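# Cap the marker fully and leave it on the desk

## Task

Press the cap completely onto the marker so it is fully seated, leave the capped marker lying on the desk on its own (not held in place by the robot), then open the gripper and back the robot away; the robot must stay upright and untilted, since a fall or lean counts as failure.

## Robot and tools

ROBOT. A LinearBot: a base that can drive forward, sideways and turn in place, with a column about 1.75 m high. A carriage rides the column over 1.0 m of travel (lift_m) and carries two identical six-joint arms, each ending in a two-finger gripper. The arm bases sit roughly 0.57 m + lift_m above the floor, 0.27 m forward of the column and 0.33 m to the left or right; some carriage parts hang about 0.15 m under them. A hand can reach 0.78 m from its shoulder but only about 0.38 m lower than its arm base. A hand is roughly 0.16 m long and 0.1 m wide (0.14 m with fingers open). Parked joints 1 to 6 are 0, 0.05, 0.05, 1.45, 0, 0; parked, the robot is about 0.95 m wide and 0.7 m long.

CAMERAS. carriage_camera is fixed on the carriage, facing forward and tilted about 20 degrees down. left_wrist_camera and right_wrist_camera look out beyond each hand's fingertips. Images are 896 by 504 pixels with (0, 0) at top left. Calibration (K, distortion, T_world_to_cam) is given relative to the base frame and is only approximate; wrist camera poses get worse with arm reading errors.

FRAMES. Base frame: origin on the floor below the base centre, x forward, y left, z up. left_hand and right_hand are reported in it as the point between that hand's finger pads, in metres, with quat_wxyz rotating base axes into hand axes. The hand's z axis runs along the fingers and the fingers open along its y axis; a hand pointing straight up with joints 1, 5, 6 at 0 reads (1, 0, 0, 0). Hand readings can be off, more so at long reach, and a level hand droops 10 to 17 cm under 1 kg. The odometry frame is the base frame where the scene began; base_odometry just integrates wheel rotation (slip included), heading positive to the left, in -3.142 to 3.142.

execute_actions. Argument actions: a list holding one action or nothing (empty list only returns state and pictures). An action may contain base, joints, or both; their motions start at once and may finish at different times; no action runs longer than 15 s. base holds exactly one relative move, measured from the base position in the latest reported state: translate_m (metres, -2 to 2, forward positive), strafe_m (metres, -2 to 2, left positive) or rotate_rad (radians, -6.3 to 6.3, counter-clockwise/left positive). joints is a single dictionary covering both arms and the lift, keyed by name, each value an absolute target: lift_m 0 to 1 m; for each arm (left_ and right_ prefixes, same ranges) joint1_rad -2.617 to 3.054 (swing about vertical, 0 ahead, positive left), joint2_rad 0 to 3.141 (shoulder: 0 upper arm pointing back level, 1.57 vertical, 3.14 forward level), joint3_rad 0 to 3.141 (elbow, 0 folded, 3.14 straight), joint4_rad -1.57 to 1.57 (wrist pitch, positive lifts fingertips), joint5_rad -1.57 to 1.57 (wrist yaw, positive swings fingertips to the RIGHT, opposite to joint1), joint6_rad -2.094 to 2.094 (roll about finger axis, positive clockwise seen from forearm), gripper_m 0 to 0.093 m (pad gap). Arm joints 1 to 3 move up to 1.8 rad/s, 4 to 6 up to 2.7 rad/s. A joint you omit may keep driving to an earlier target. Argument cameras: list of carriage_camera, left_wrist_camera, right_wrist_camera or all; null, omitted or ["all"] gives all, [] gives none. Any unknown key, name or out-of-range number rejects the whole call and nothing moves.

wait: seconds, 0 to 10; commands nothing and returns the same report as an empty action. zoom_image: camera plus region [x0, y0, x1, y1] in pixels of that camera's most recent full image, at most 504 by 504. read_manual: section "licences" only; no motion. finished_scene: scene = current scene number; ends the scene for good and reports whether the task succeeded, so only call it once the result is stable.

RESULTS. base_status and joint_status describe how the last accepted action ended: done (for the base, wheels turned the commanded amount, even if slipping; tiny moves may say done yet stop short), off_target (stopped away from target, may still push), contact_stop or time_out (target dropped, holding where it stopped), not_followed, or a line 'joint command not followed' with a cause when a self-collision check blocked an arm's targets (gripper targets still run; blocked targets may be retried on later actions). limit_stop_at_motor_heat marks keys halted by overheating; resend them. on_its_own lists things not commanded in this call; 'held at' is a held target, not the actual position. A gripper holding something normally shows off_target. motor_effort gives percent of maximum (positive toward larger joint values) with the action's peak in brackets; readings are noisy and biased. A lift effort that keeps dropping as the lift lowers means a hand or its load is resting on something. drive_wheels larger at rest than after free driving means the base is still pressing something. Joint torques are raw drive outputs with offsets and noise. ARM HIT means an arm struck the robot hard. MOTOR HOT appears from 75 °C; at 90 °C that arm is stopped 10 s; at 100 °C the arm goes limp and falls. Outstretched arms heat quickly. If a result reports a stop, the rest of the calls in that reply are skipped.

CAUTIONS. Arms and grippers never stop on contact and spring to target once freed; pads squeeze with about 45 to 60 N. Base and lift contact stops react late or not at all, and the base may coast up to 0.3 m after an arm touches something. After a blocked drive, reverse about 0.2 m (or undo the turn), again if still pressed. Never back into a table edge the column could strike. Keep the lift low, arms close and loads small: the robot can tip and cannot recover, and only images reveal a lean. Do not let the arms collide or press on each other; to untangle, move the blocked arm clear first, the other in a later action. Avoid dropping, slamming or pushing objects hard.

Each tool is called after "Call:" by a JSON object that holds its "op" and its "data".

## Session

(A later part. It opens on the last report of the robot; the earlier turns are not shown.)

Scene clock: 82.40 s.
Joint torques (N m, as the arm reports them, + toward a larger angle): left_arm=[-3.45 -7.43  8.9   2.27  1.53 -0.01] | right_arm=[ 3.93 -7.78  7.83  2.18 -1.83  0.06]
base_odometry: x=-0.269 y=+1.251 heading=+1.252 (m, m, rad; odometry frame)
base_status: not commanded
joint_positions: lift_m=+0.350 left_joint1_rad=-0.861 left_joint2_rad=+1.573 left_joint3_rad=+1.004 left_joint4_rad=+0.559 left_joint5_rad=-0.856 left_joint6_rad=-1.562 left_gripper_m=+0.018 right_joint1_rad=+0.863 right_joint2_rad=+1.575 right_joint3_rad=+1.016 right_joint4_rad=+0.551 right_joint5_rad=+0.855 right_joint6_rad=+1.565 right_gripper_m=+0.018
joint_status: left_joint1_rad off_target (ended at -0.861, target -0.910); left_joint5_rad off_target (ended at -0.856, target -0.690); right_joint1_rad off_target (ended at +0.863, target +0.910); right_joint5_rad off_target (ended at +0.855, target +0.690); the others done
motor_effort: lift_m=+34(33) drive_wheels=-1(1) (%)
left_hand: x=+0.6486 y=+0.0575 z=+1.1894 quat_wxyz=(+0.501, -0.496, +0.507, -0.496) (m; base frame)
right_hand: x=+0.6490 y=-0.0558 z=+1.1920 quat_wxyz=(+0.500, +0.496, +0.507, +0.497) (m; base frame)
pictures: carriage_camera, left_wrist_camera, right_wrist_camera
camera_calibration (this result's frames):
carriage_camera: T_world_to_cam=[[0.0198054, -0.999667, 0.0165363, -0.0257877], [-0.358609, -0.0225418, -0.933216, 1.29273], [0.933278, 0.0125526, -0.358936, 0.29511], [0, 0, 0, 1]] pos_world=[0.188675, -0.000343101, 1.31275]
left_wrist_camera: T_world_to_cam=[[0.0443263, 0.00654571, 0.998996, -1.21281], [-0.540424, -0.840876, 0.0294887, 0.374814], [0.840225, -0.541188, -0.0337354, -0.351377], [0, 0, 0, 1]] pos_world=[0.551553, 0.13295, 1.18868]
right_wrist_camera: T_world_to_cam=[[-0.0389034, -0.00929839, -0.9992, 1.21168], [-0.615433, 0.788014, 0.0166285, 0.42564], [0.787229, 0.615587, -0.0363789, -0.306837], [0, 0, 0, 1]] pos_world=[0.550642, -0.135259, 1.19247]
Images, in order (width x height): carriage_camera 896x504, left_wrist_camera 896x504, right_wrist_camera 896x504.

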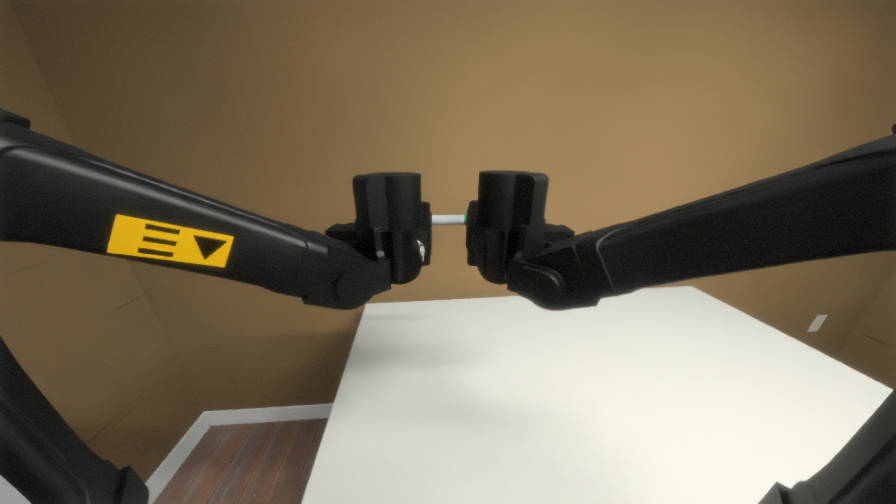

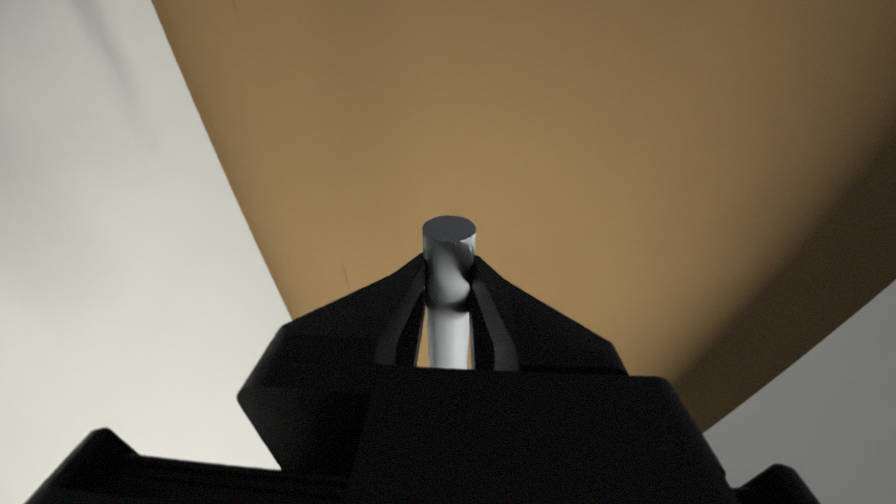

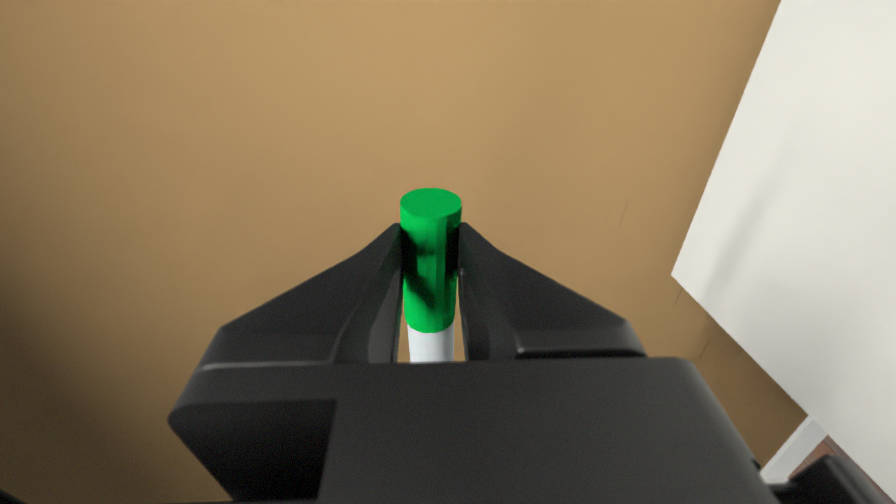

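Unclear; push more.

Call:
{"op": "execute_actions", "data": {"actions": [{"joints":{"left_joint1_rad":-0.96,"left_joint5_rad":-0.52,"right_joint1_rad":0.96,"right_joint5_rad":0.52,"left_joint2_rad":1.602,"right_joint2_rad":1.602,"left_joint3_rad":1.012,"right_joint3_rad":1.02}}]}}

Call:
{"op": "zoom_image", "data": {"camera": "carriage_camera", "region": [420,200,490,240]}}

Call:
{"op": "zoom_image", "data": {"camera": "right_wrist_camera", "region": [390,290,470,370]}}

Scene clock: 85.90 s.
Joint torques (N m, as the arm reports them, + toward a larger angle): left_arm=[-1.79 -7.64  9.22  2.13  0.74  0.03] | right_arm=[ 1.13 -8.38  9.28  2.3  -0.85  0.03]
base_odometry: x=-0.269 y=+1.251 heading=+1.252 (m, m, rad; odometry frame)
base_status: not commanded
joint_positions: lift_m=+0.350 left_joint1_rad=-0.842 left_joint2_rad=+1.565 left_joint3_rad=+1.003 left_joint4_rad=+0.556 left_joint5_rad=-0.942 left_joint6_rad=-1.559 left_gripper_m=+0.018 right_joint1_rad=+0.892 right_joint2_rad=+1.576 right_joint3_rad=+1.015 right_joint4_rad=+0.553 right_joint5_rad=+0.801 right_joint6_rad=+1.567 right_gripper_m=+0.018
joint_status: left_joint1_rad not_followed (moved +0.020 of -0.099); left_joint2_rad not_followed (moved -0.008 of +0.029); left_joint3_rad not_followed (moved -0.001 of +0.008); left_joint5_rad not_followed (moved -0.086 of +0.336); right_joint1_rad not_followed (moved +0.029 of +0.097); right_joint2_rad not_followed (moved +0.001 of +0.027); right_joint3_rad not_followed (moved -0.001 of +0.004); right_joint5_rad not_followed (moved -0.055 of -0.335)
motor_effort: lift_m=+33(33) drive_wheels=-1(7) (%)
left_hand: x=+0.6517 y=+0.0811 z=+1.1915 quat_wxyz=(+0.527, -0.521, +0.480, -0.469) (m; base frame)
right_hand: x=+0.6410 y=-0.0353 z=+1.1918 quat_wxyz=(+0.478, +0.476, +0.526, +0.519) (m; base frame)
pictures: carriage_camera, left_wrist_camera, right_wrist_camera
joint command not followed: on one or more control steps a check withheld the commanded joint targets of the left arm, and it was not sent them on those steps. On the call's last step the targets were still withheld.
cause: the commanded joint targets would bring a part of the robot too close to another arm (this arm's wrist (the part past joint 5) and the other arm's wrist (the part past joint 5)); next, command targets that bring no part of the robot closer to that arm.
joint command not followed: on one or more control steps a check withheld the commanded joint targets of the right arm, and it was not sent them on those steps. On the call's last step the targets were still withheld.
cause: the commanded joint targets would bring a part of the robot too close to another arm (this arm's wrist (the part past joint 5) and the other arm's wrist (the part past joint 5)); next, command targets that bring no part of the robot closer to that arm.
camera_calibration (this result's frames):
carriage_camera: T_world_to_cam=[[0.0198054, -0.999667, 0.0165363, -0.0257877], [-0.358609, -0.0225418, -0.933216, 1.29273], [0.933278, 0.0125526, -0.358936, 0.29511], [0, 0, 0, 1]] pos_world=[0.188675, -0.000343101, 1.31275]
left_wrist_camera: T_world_to_cam=[[0.0412816, 0.00991778, 0.999098, -1.21364], [-0.449137, -0.893042, 0.0274228, 0.343429], [0.892509, -0.449864, -0.0324118, -0.384252], [0, 0, 0, 1]] pos_world=[0.547296, 0.145872, 1.19067]
right_wrist_camera: T_world_to_cam=[[-0.0378577, -0.00904656, -0.999242, 1.21075], [-0.678755, 0.734117, 0.0190693, 0.440369], [0.733388, 0.678963, -0.0339323, -0.279291], [0, 0, 0, 1]] pos_world=[0.549567, -0.122701, 1.19195]
Images, in order (width x height): carriage_camera 896x504, left_wrist_camera 896x504, right_wrist_camera 896x504.

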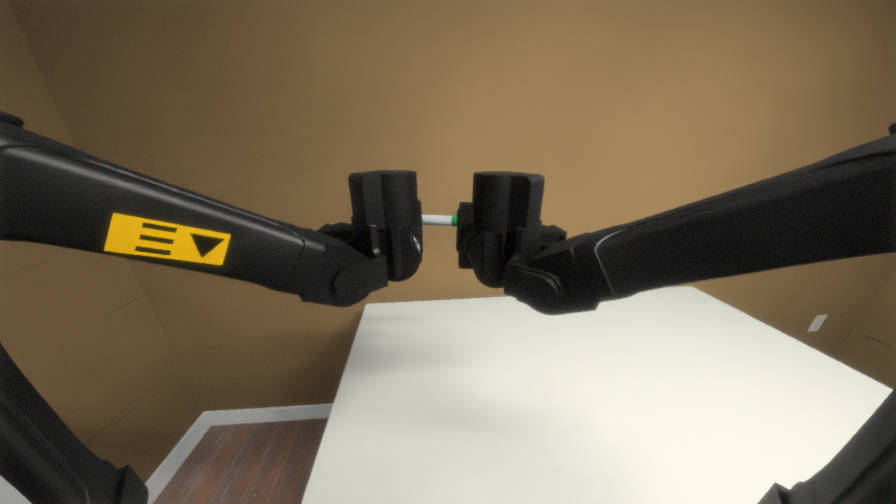

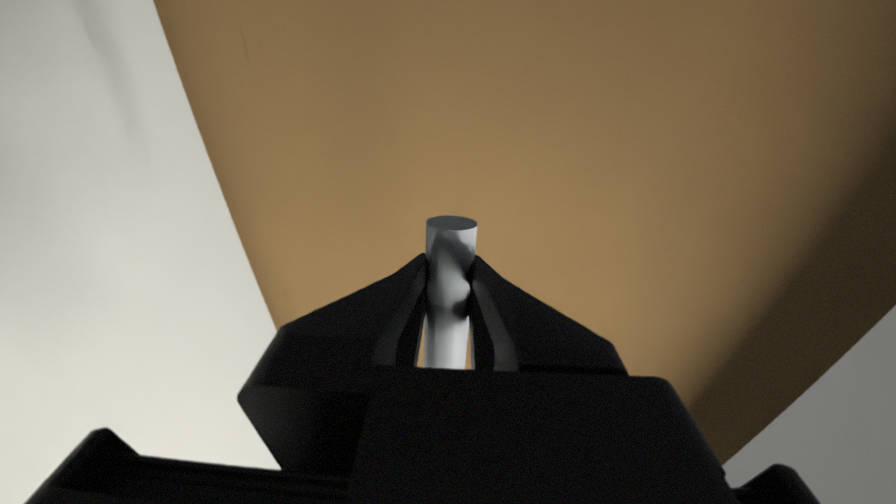

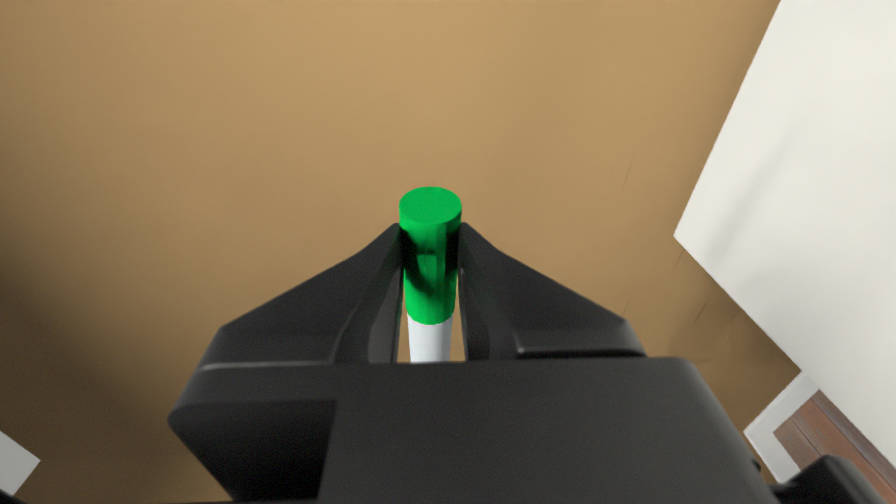

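Region (420, 200, 490, 240) of carriage_camera's 896x504 image, scaled by 7.200, with more detail than that image has; it fills the top 288 rows of this view, and the rest is white.

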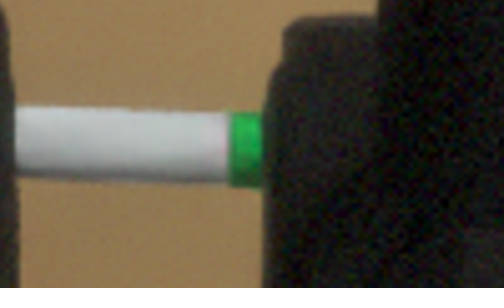

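Region (390, 290, 470, 370) of right_wrist_camera's 896x504 image, scaled by 6.300, with more detail than that image has.

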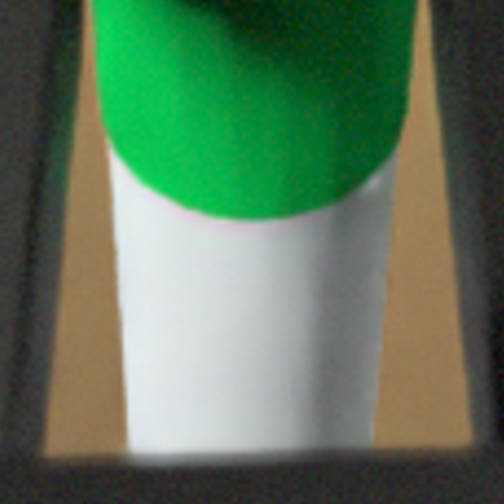

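Call:
{"op": "execute_actions", "data": {"actions": [{"joints":{"left_joint1_rad":-0.835,"left_joint5_rad":-0.87,"right_joint1_rad":0.835,"right_joint5_rad":0.87,"left_joint2_rad":1.57,"right_joint2_rad":1.57,"left_joint3_rad":1.0,"right_joint3_rad":1.01}}]}}

Call:
{"op": "zoom_image", "data": {"camera": "right_wrist_camera", "region": [390,290,470,370]}}

Scene clock: 89.20 s.
Joint torques (N m, as the arm reports them, + toward a larger angle): left_arm=[-0.45 -7.93  9.04  2.25 -0.38  0.02] | right_arm=[-1.5  -8.46  8.77  2.26  0.69  0.05]
base_odometry: x=-0.269 y=+1.251 heading=+1.252 (m, m, rad; odometry frame)
base_status: not commanded
joint_positions: lift_m=+0.350 left_joint1_rad=-0.835 left_joint2_rad=+1.565 left_joint3_rad=+1.003 left_joint4_rad=+0.563 left_joint5_rad=-0.842 left_joint6_rad=-1.566 left_gripper_m=+0.018 right_joint1_rad=+0.853 right_joint2_rad=+1.568 right_joint3_rad=+1.015 right_joint4_rad=+0.546 right_joint5_rad=+0.810 right_joint6_rad=+1.567 right_gripper_m=+0.018
joint_status: left_joint5_rad off_target (ended at -0.842, target -0.870); right_joint5_rad off_target (ended at +0.810, target +0.870); the others done
motor_effort: lift_m=+33(33) drive_wheels=+0(1) (%)
left_hand: x=+0.6543 y=+0.0667 z=+1.1928 quat_wxyz=(+0.503, -0.501, +0.499, -0.497) (m; base frame)
right_hand: x=+0.6505 y=-0.0527 z=+1.1936 quat_wxyz=(+0.490, +0.488, +0.514, +0.507) (m; base frame)
pictures: carriage_camera, left_wrist_camera, right_wrist_camera
joint command not followed: on one or more control steps a check withheld the commanded joint targets of the left arm, and it was not sent them on those steps.
cause: the commanded joint targets would bring a part of the robot too close to another arm (this arm's wrist (the part past joint 5) and the other arm's wrist (the part past joint 5)); next, command targets that bring no part of the robot closer to that arm.
camera_calibration (this result's frames):
carriage_camera: T_world_to_cam=[[0.0198054, -0.999667, 0.0165363, -0.0257877], [-0.358609, -0.0225418, -0.933216, 1.29273], [0.933278, 0.0125526, -0.358936, 0.29511], [0, 0, 0, 1]] pos_world=[0.188675, -0.000343101, 1.31275]
left_wrist_camera: T_world_to_cam=[[0.0376562, 0.0183654, 0.999122, -1.21309], [-0.529676, -0.847455, 0.0355406, 0.371719], [0.847364, -0.530549, -0.0221842, -0.370206], [0, 0, 0, 1]] pos_world=[0.55627, 0.140882, 1.1906]
right_wrist_camera: T_world_to_cam=[[-0.0379587, -0.00661037, -0.999257, 1.21298], [-0.642995, 0.765625, 0.0193606, 0.437569], [0.764929, 0.643253, -0.0333126, -0.297483], [0, 0, 0, 1]] pos_world=[0.554951, -0.135639, 1.1937]
Images, in order (width x height): carriage_camera 896x504, left_wrist_camera 896x504, right_wrist_camera 896x504.

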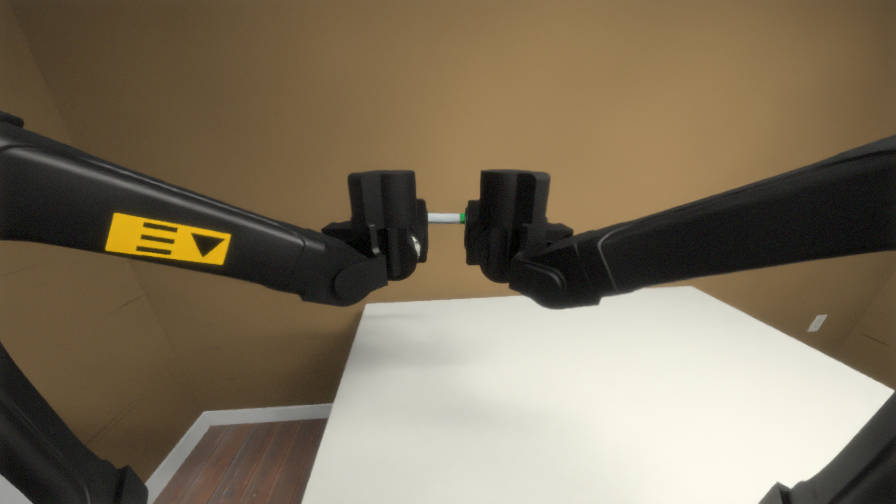

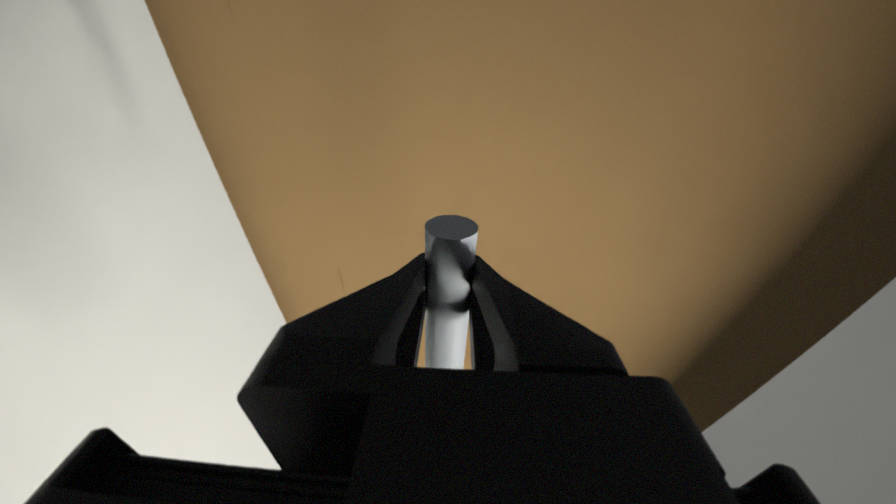

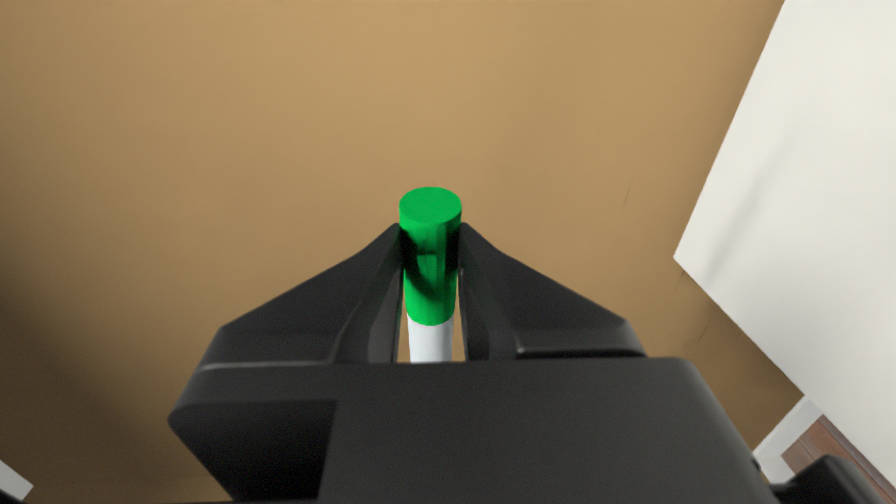

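Region (390, 290, 470, 370) of right_wrist_camera's 896x504 image, scaled by 6.300, with more detail than that image has.

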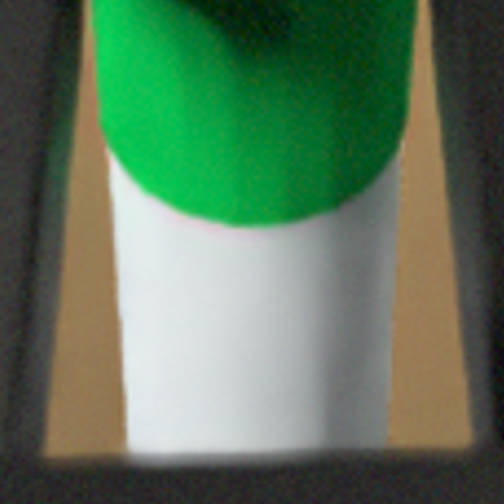

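Holds under pull, flush. Place it, then inspect.

Call:
{"op": "execute_actions", "data": {"actions": [{"joints":{"right_gripper_m":0.07,"right_joint5_rad":0.82}}], "cameras": []}}

Call:
{"op": "execute_actions", "data": {"actions": [{"joints":{"right_joint1_rad":0,"lift_m":0.37}}], "cameras": ["carriage_camera"]}}

Call:
{"op": "zoom_image", "data": {"camera": "carriage_camera", "region": [420,200,490,240]}}

Call:
{"op": "execute_actions", "data": {"actions": [{"joints":{"left_joint1_rad":-0.6,"left_joint2_rad":2.635,"left_joint3_rad":1.88,"left_joint4_rad":-0.806,"left_joint5_rad":0,"right_joint2_rad":0.05,"right_joint3_rad":0.05,"right_joint4_rad":1.45,"right_joint5_rad":0,"right_joint6_rad":0}}], "cameras": ["carriage_camera"]}}

Scene clock: 93.27 s.
Joint torques (N m, as the arm reports them, + toward a larger angle): left_arm=[-0.4  -7.84  9.08  2.22 -0.15  0.04] | right_arm=[-0.63 -8.45  8.76  2.26  0.13  0.05]
base_odometry: x=-0.269 y=+1.251 heading=+1.252 (m, m, rad; odometry frame)
base_status: not commanded
joint_positions: lift_m=+0.350 left_joint1_rad=-0.835 left_joint2_rad=+1.565 left_joint3_rad=+1.003 left_joint4_rad=+0.563 left_joint5_rad=-0.862 left_joint6_rad=-1.566 left_gripper_m=+0.018 right_joint1_rad=+0.843 right_joint2_rad=+1.568 right_joint3_rad=+1.015 right_joint4_rad=+0.546 right_joint5_rad=+0.809 right_joint6_rad=+1.567 right_gripper_m=+0.070
joint_status: all done
motor_effort: lift_m=+33(33) drive_wheels=+0(0) (%)
left_hand: x=+0.6542 y=+0.0702 z=+1.1928 quat_wxyz=(+0.508, -0.506, +0.494, -0.492) (m; base frame)
right_hand: x=+0.6531 y=-0.0566 z=+1.1936 quat_wxyz=(+0.492, +0.490, +0.512, +0.505) (m; base frame)
pictures: none
No camera images: the call's "cameras" was empty. Leave "cameras" out to get every camera's image.

Scene clock: 94.60 s.
Joint torques (N m, as the arm reports them, + toward a larger angle): left_arm=[-0.41 -8.    8.99  2.15 -0.15  0.01] | right_arm=[ 0.12 -8.45  8.72  2.25  0.08  0.05]
base_odometry: x=-0.269 y=+1.251 heading=+1.252 (m, m, rad; odometry frame)
base_status: not commanded
joint_positions: lift_m=+0.370 left_joint1_rad=-0.835 left_joint2_rad=+1.566 left_joint3_rad=+1.003 left_joint4_rad=+0.570 left_joint5_rad=-0.865 left_joint6_rad=-1.566 left_gripper_m=+0.018 right_joint1_rad=-0.001 right_joint2_rad=+1.568 right_joint3_rad=+1.015 right_joint4_rad=+0.548 right_joint5_rad=+0.815 right_joint6_rad=+1.567 right_gripper_m=+0.070
joint_status: all done
motor_effort: lift_m=+33(39) drive_wheels=-1(0) (%)
left_hand: x=+0.6543 y=+0.0704 z=+1.2138 quat_wxyz=(+0.508, -0.506, +0.491, -0.494) (m; base frame)
right_hand: x=+0.7108 y=-0.4369 z=+1.2139 quat_wxyz=(+0.657, +0.658, +0.264, +0.258) (m; base frame)
pictures: carriage_camera
camera_calibration (this result's frames):
carriage_camera: T_world_to_cam=[[0.0198054, -0.999667, 0.0165363, -0.0261187], [-0.358609, -0.0225418, -0.933216, 1.31141], [0.933278, 0.0125526, -0.358936, 0.302295], [0, 0, 0, 1]] pos_world=[0.188675, -0.000343101, 1.33276]
Images, in order (width x height): carriage_camera 896x504.

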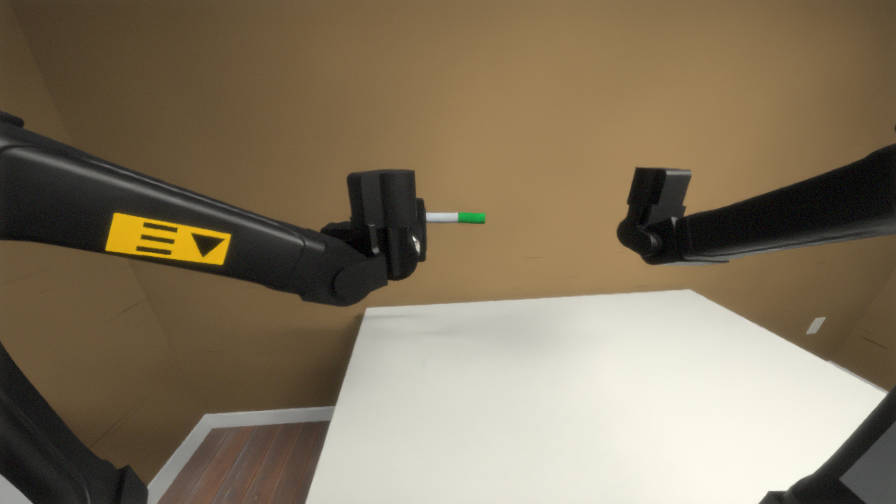

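Region (420, 200, 490, 240) of carriage_camera's 896x504 image, scaled by 7.200, with more detail than that image has; it fills the top 288 rows of this view, and the rest is white.

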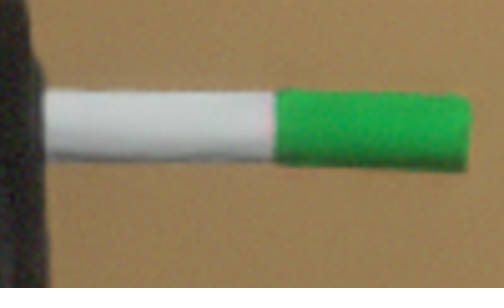

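Scene clock: 96.33 s.
Joint torques (N m, as the arm reports them, + toward a larger angle): left_arm=[ -0.75 -16.24   8.43   0.37  -0.14  -0.06] | right_arm=[ 0.13  3.46  5.56 -0.17 -0.08  0.06]
base_odometry: x=-0.269 y=+1.251 heading=+1.252 (m, m, rad; odometry frame)
base_status: not commanded
joint_positions: lift_m=+0.370 left_joint1_rad=-0.594 left_joint2_rad=+2.639 left_joint3_rad=+1.866 left_joint4_rad=-0.802 left_joint5_rad=-0.005 left_joint6_rad=-1.566 left_gripper_m=+0.018 right_joint1_rad=-0.001 right_joint2_rad=+0.066 right_joint3_rad=+0.067 right_joint4_rad=+1.453 right_joint5_rad=+0.008 right_joint6_rad=+0.005 right_gripper_m=+0.070
joint_status: all done
motor_effort: lift_m=+33(33) drive_wheels=-1(1) (%)
left_hand: x=+0.6476 y=+0.0506 z=+0.7818 quat_wxyz=(+0.001, -0.467, +0.884, +0.003) (m; base frame)
right_hand: x=+0.2900 y=-0.3127 z=+1.3505 quat_wxyz=(+0.998, +0.004, +0.059, +0.002) (m; base frame)
pictures: carriage_camera
camera_calibration (this result's frames):
carriage_camera: T_world_to_cam=[[0.0198054, -0.999667, 0.0165363, -0.0261187], [-0.358609, -0.0225418, -0.933216, 1.31141], [0.933278, 0.0125526, -0.358936, 0.302295], [0, 0, 0, 1]] pos_world=[0.188675, -0.000343101, 1.33276]
Images, in order (width x height): carriage_camera 896x504.

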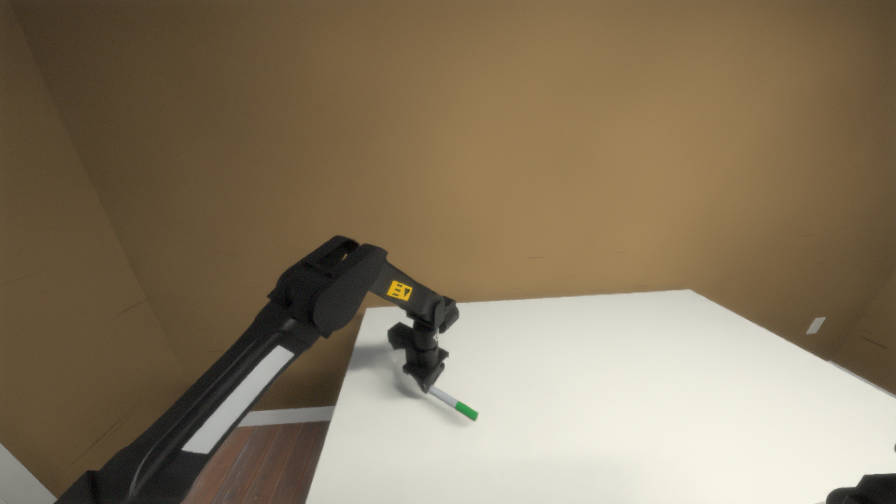

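Call:
{"op": "execute_actions", "data": {"actions": [{"joints":{"lift_m":0.317}}], "cameras": []}}

Call:
{"op": "execute_actions", "data": {"actions": [{"joints":{"left_gripper_m":0.05}}], "cameras": []}}

Call:
{"op": "execute_actions", "data": {"actions": [{"joints":{"lift_m":0.42}}], "cameras": ["left_wrist_camera"]}}

Call:
{"op": "zoom_image", "data": {"camera": "left_wrist_camera", "region": [380,220,520,370]}}

Call:
{"op": "execute_actions", "data": {"actions": [{"base":{"translate_m":-0.25},"joints":{"left_joint1_rad":0,"left_joint2_rad":0.3,"left_joint3_rad":0.3,"left_joint4_rad":1,"left_joint6_rad":0}}], "cameras": ["carriage_camera"]}}

Scene clock: 99.60 s.
Joint torques (N m, as the arm reports them, + toward a larger angle): left_arm=[ -0.83 -16.01   7.75   0.42  -0.14  -0.06] | right_arm=[ 0.1   3.41  5.88 -0.15 -0.06  0.05]
base_odometry: x=-0.269 y=+1.251 heading=+1.252 (m, m, rad; odometry frame)
base_status: not commanded
joint_positions: lift_m=+0.317 left_joint1_rad=-0.594 left_joint2_rad=+2.639 left_joint3_rad=+1.874 left_joint4_rad=-0.804 left_joint5_rad=-0.003 left_joint6_rad=-1.566 left_gripper_m=+0.018 right_joint1_rad=-0.001 right_joint2_rad=+0.066 right_joint3_rad=+0.062 right_joint4_rad=+1.453 right_joint5_rad=+0.006 right_joint6_rad=+0.005 right_gripper_m=+0.070
joint_status: all done
motor_effort: lift_m=+30(30) drive_wheels=-1(1) (%)
left_hand: x=+0.6494 y=+0.0490 z=+0.7308 quat_wxyz=(+0.002, -0.467, +0.884, +0.000) (m; base frame)
right_hand: x=+0.2915 y=-0.3125 z=+1.2964 quat_wxyz=(+0.998, +0.003, +0.061, +0.002) (m; base frame)
pictures: none
No camera images: the call's "cameras" was empty. Leave "cameras" out to get every camera's image.

Scene clock: 100.20 s.
Joint torques (N m, as the arm reports them, + toward a larger angle): left_arm=[ -0.83 -16.08   7.66   0.39  -0.16  -0.05] | right_arm=[ 0.1   3.39  5.96 -0.17 -0.06  0.05]
base_odometry: x=-0.269 y=+1.251 heading=+1.252 (m, m, rad; odometry frame)
base_status: not commanded
joint_positions: lift_m=+0.317 left_joint1_rad=-0.594 left_joint2_rad=+2.639 left_joint3_rad=+1.874 left_joint4_rad=-0.804 left_joint5_rad=-0.003 left_joint6_rad=-1.566 left_gripper_m=+0.050 right_joint1_rad=-0.001 right_joint2_rad=+0.066 right_joint3_rad=+0.062 right_joint4_rad=+1.453 right_joint5_rad=+0.006 right_joint6_rad=+0.005 right_gripper_m=+0.070
joint_status: all done
motor_effort: lift_m=+30(30) drive_wheels=-1(1) (%)
left_hand: x=+0.6494 y=+0.0490 z=+0.7308 quat_wxyz=(+0.002, -0.467, +0.884, +0.000) (m; base frame)
right_hand: x=+0.2915 y=-0.3125 z=+1.2964 quat_wxyz=(+0.998, +0.003, +0.061, +0.002) (m; base frame)
pictures: none
No camera images: the call's "cameras" was empty. Leave "cameras" out to get every camera's image.

Scene clock: 101.13 s.
Joint torques (N m, as the arm reports them, + toward a larger angle): left_arm=[ -1.11 -15.24   7.74   0.43  -0.13  -0.04] | right_arm=[ 0.07  3.38  5.96 -0.13 -0.05  0.06]
base_odometry: x=-0.269 y=+1.251 heading=+1.252 (m, m, rad; odometry frame)
base_status: not commanded
joint_positions: lift_m=+0.420 left_joint1_rad=-0.594 left_joint2_rad=+2.627 left_joint3_rad=+1.874 left_joint4_rad=-0.804 left_joint5_rad=-0.002 left_joint6_rad=-1.566 left_gripper_m=+0.050 right_joint1_rad=-0.001 right_joint2_rad=+0.066 right_joint3_rad=+0.062 right_joint4_rad=+1.452 right_joint5_rad=+0.005 right_joint6_rad=+0.005 right_gripper_m=+0.070
joint_status: all done
motor_effort: lift_m=+32(40) drive_wheels=-1(1) (%)
left_hand: x=+0.6517 y=+0.0472 z=+0.8390 quat_wxyz=(+0.004, -0.467, +0.884, -0.005) (m; base frame)
right_hand: x=+0.2916 y=-0.3123 z=+1.3992 quat_wxyz=(+0.998, +0.003, +0.061, +0.002) (m; base frame)
pictures: left_wrist_camera
camera_calibration (this result's frames):
left_wrist_camera: T_world_to_cam=[[0.838835, -0.543816, -0.0248758, -0.495571], [-0.448526, -0.716302, 0.534543, -0.111343], [-0.308512, -0.437236, -0.844775, 1.05279], [0, 0, 0, 1]] pos_world=[0.69056, 0.111063, 0.936563]
Images, in order (width x height): left_wrist_camera 896x504.

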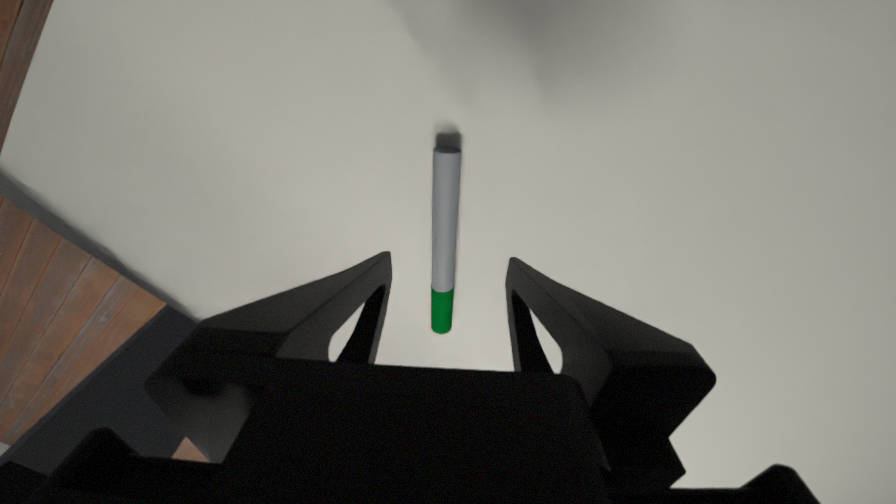

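Region (380, 220, 520, 370) of left_wrist_camera's 896x504 image, scaled by 3.360, with more detail than that image has; it fills the left 470 columns of this view, and the rest is white.

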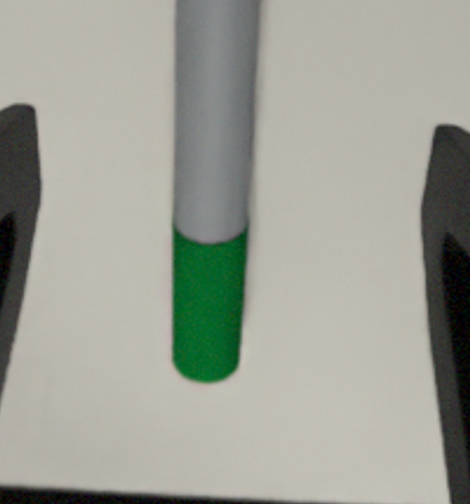

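Scene clock: 103.43 s.
Joint torques (N m, as the arm reports them, + toward a larger angle): left_arm=[-0.88  2.34  6.26  0.76 -0.02  0.02] | right_arm=[ 0.13  3.41  5.86 -0.14 -0.05  0.05]
base_odometry: x=-0.347 y=+1.013 heading=+1.252 (m, m, rad; odometry frame)
base_status: done
joint_positions: lift_m=+0.420 left_joint1_rad=+0.007 left_joint2_rad=+0.307 left_joint3_rad=+0.318 left_joint4_rad=+1.010 left_joint5_rad=-0.006 left_joint6_rad=-0.004 left_gripper_m=+0.050 right_joint1_rad=-0.001 right_joint2_rad=+0.066 right_joint3_rad=+0.062 right_joint4_rad=+1.452 right_joint5_rad=+0.005 right_joint6_rad=+0.005 right_gripper_m=+0.070
joint_status: all done
motor_effort: lift_m=+32(32) drive_wheels=-1(7) (%)
left_hand: x=+0.4006 y=+0.3134 z=+1.4310 quat_wxyz=(+0.962, -0.004, +0.271, +0.003) (m; base frame)
right_hand: x=+0.2916 y=-0.3123 z=+1.3992 quat_wxyz=(+0.998, +0.003, +0.061, +0.002) (m; base frame)
pictures: carriage_camera
camera_calibration (this result's frames):
carriage_camera: T_world_to_cam=[[0.0198054, -0.999667, 0.0165363, -0.0269463], [-0.358609, -0.0225418, -0.933216, 1.35811], [0.933278, 0.0125526, -0.358936, 0.320258], [0, 0, 0, 1]] pos_world=[0.188675, -0.000343101, 1.38281]
Images, in order (width x height): carriage_camera 896x504.

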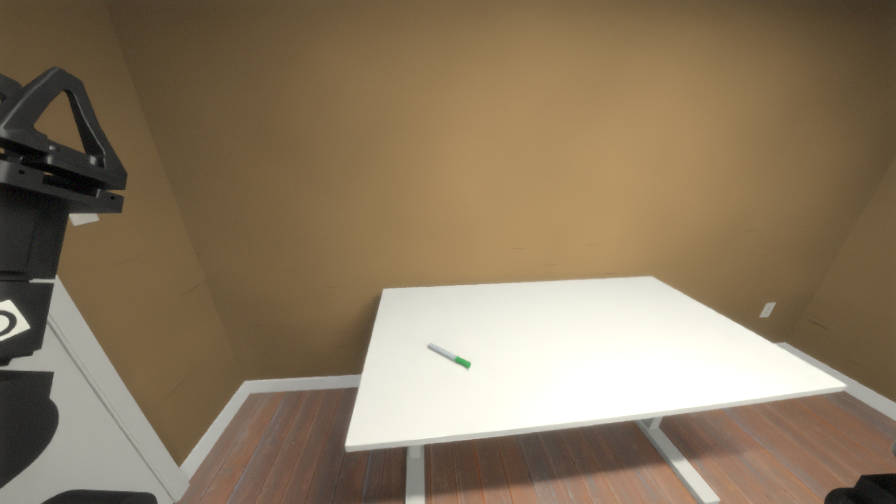

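Call:
{"op": "finished_scene", "data": {"scene": 1}}

The scene is finished: the task was done.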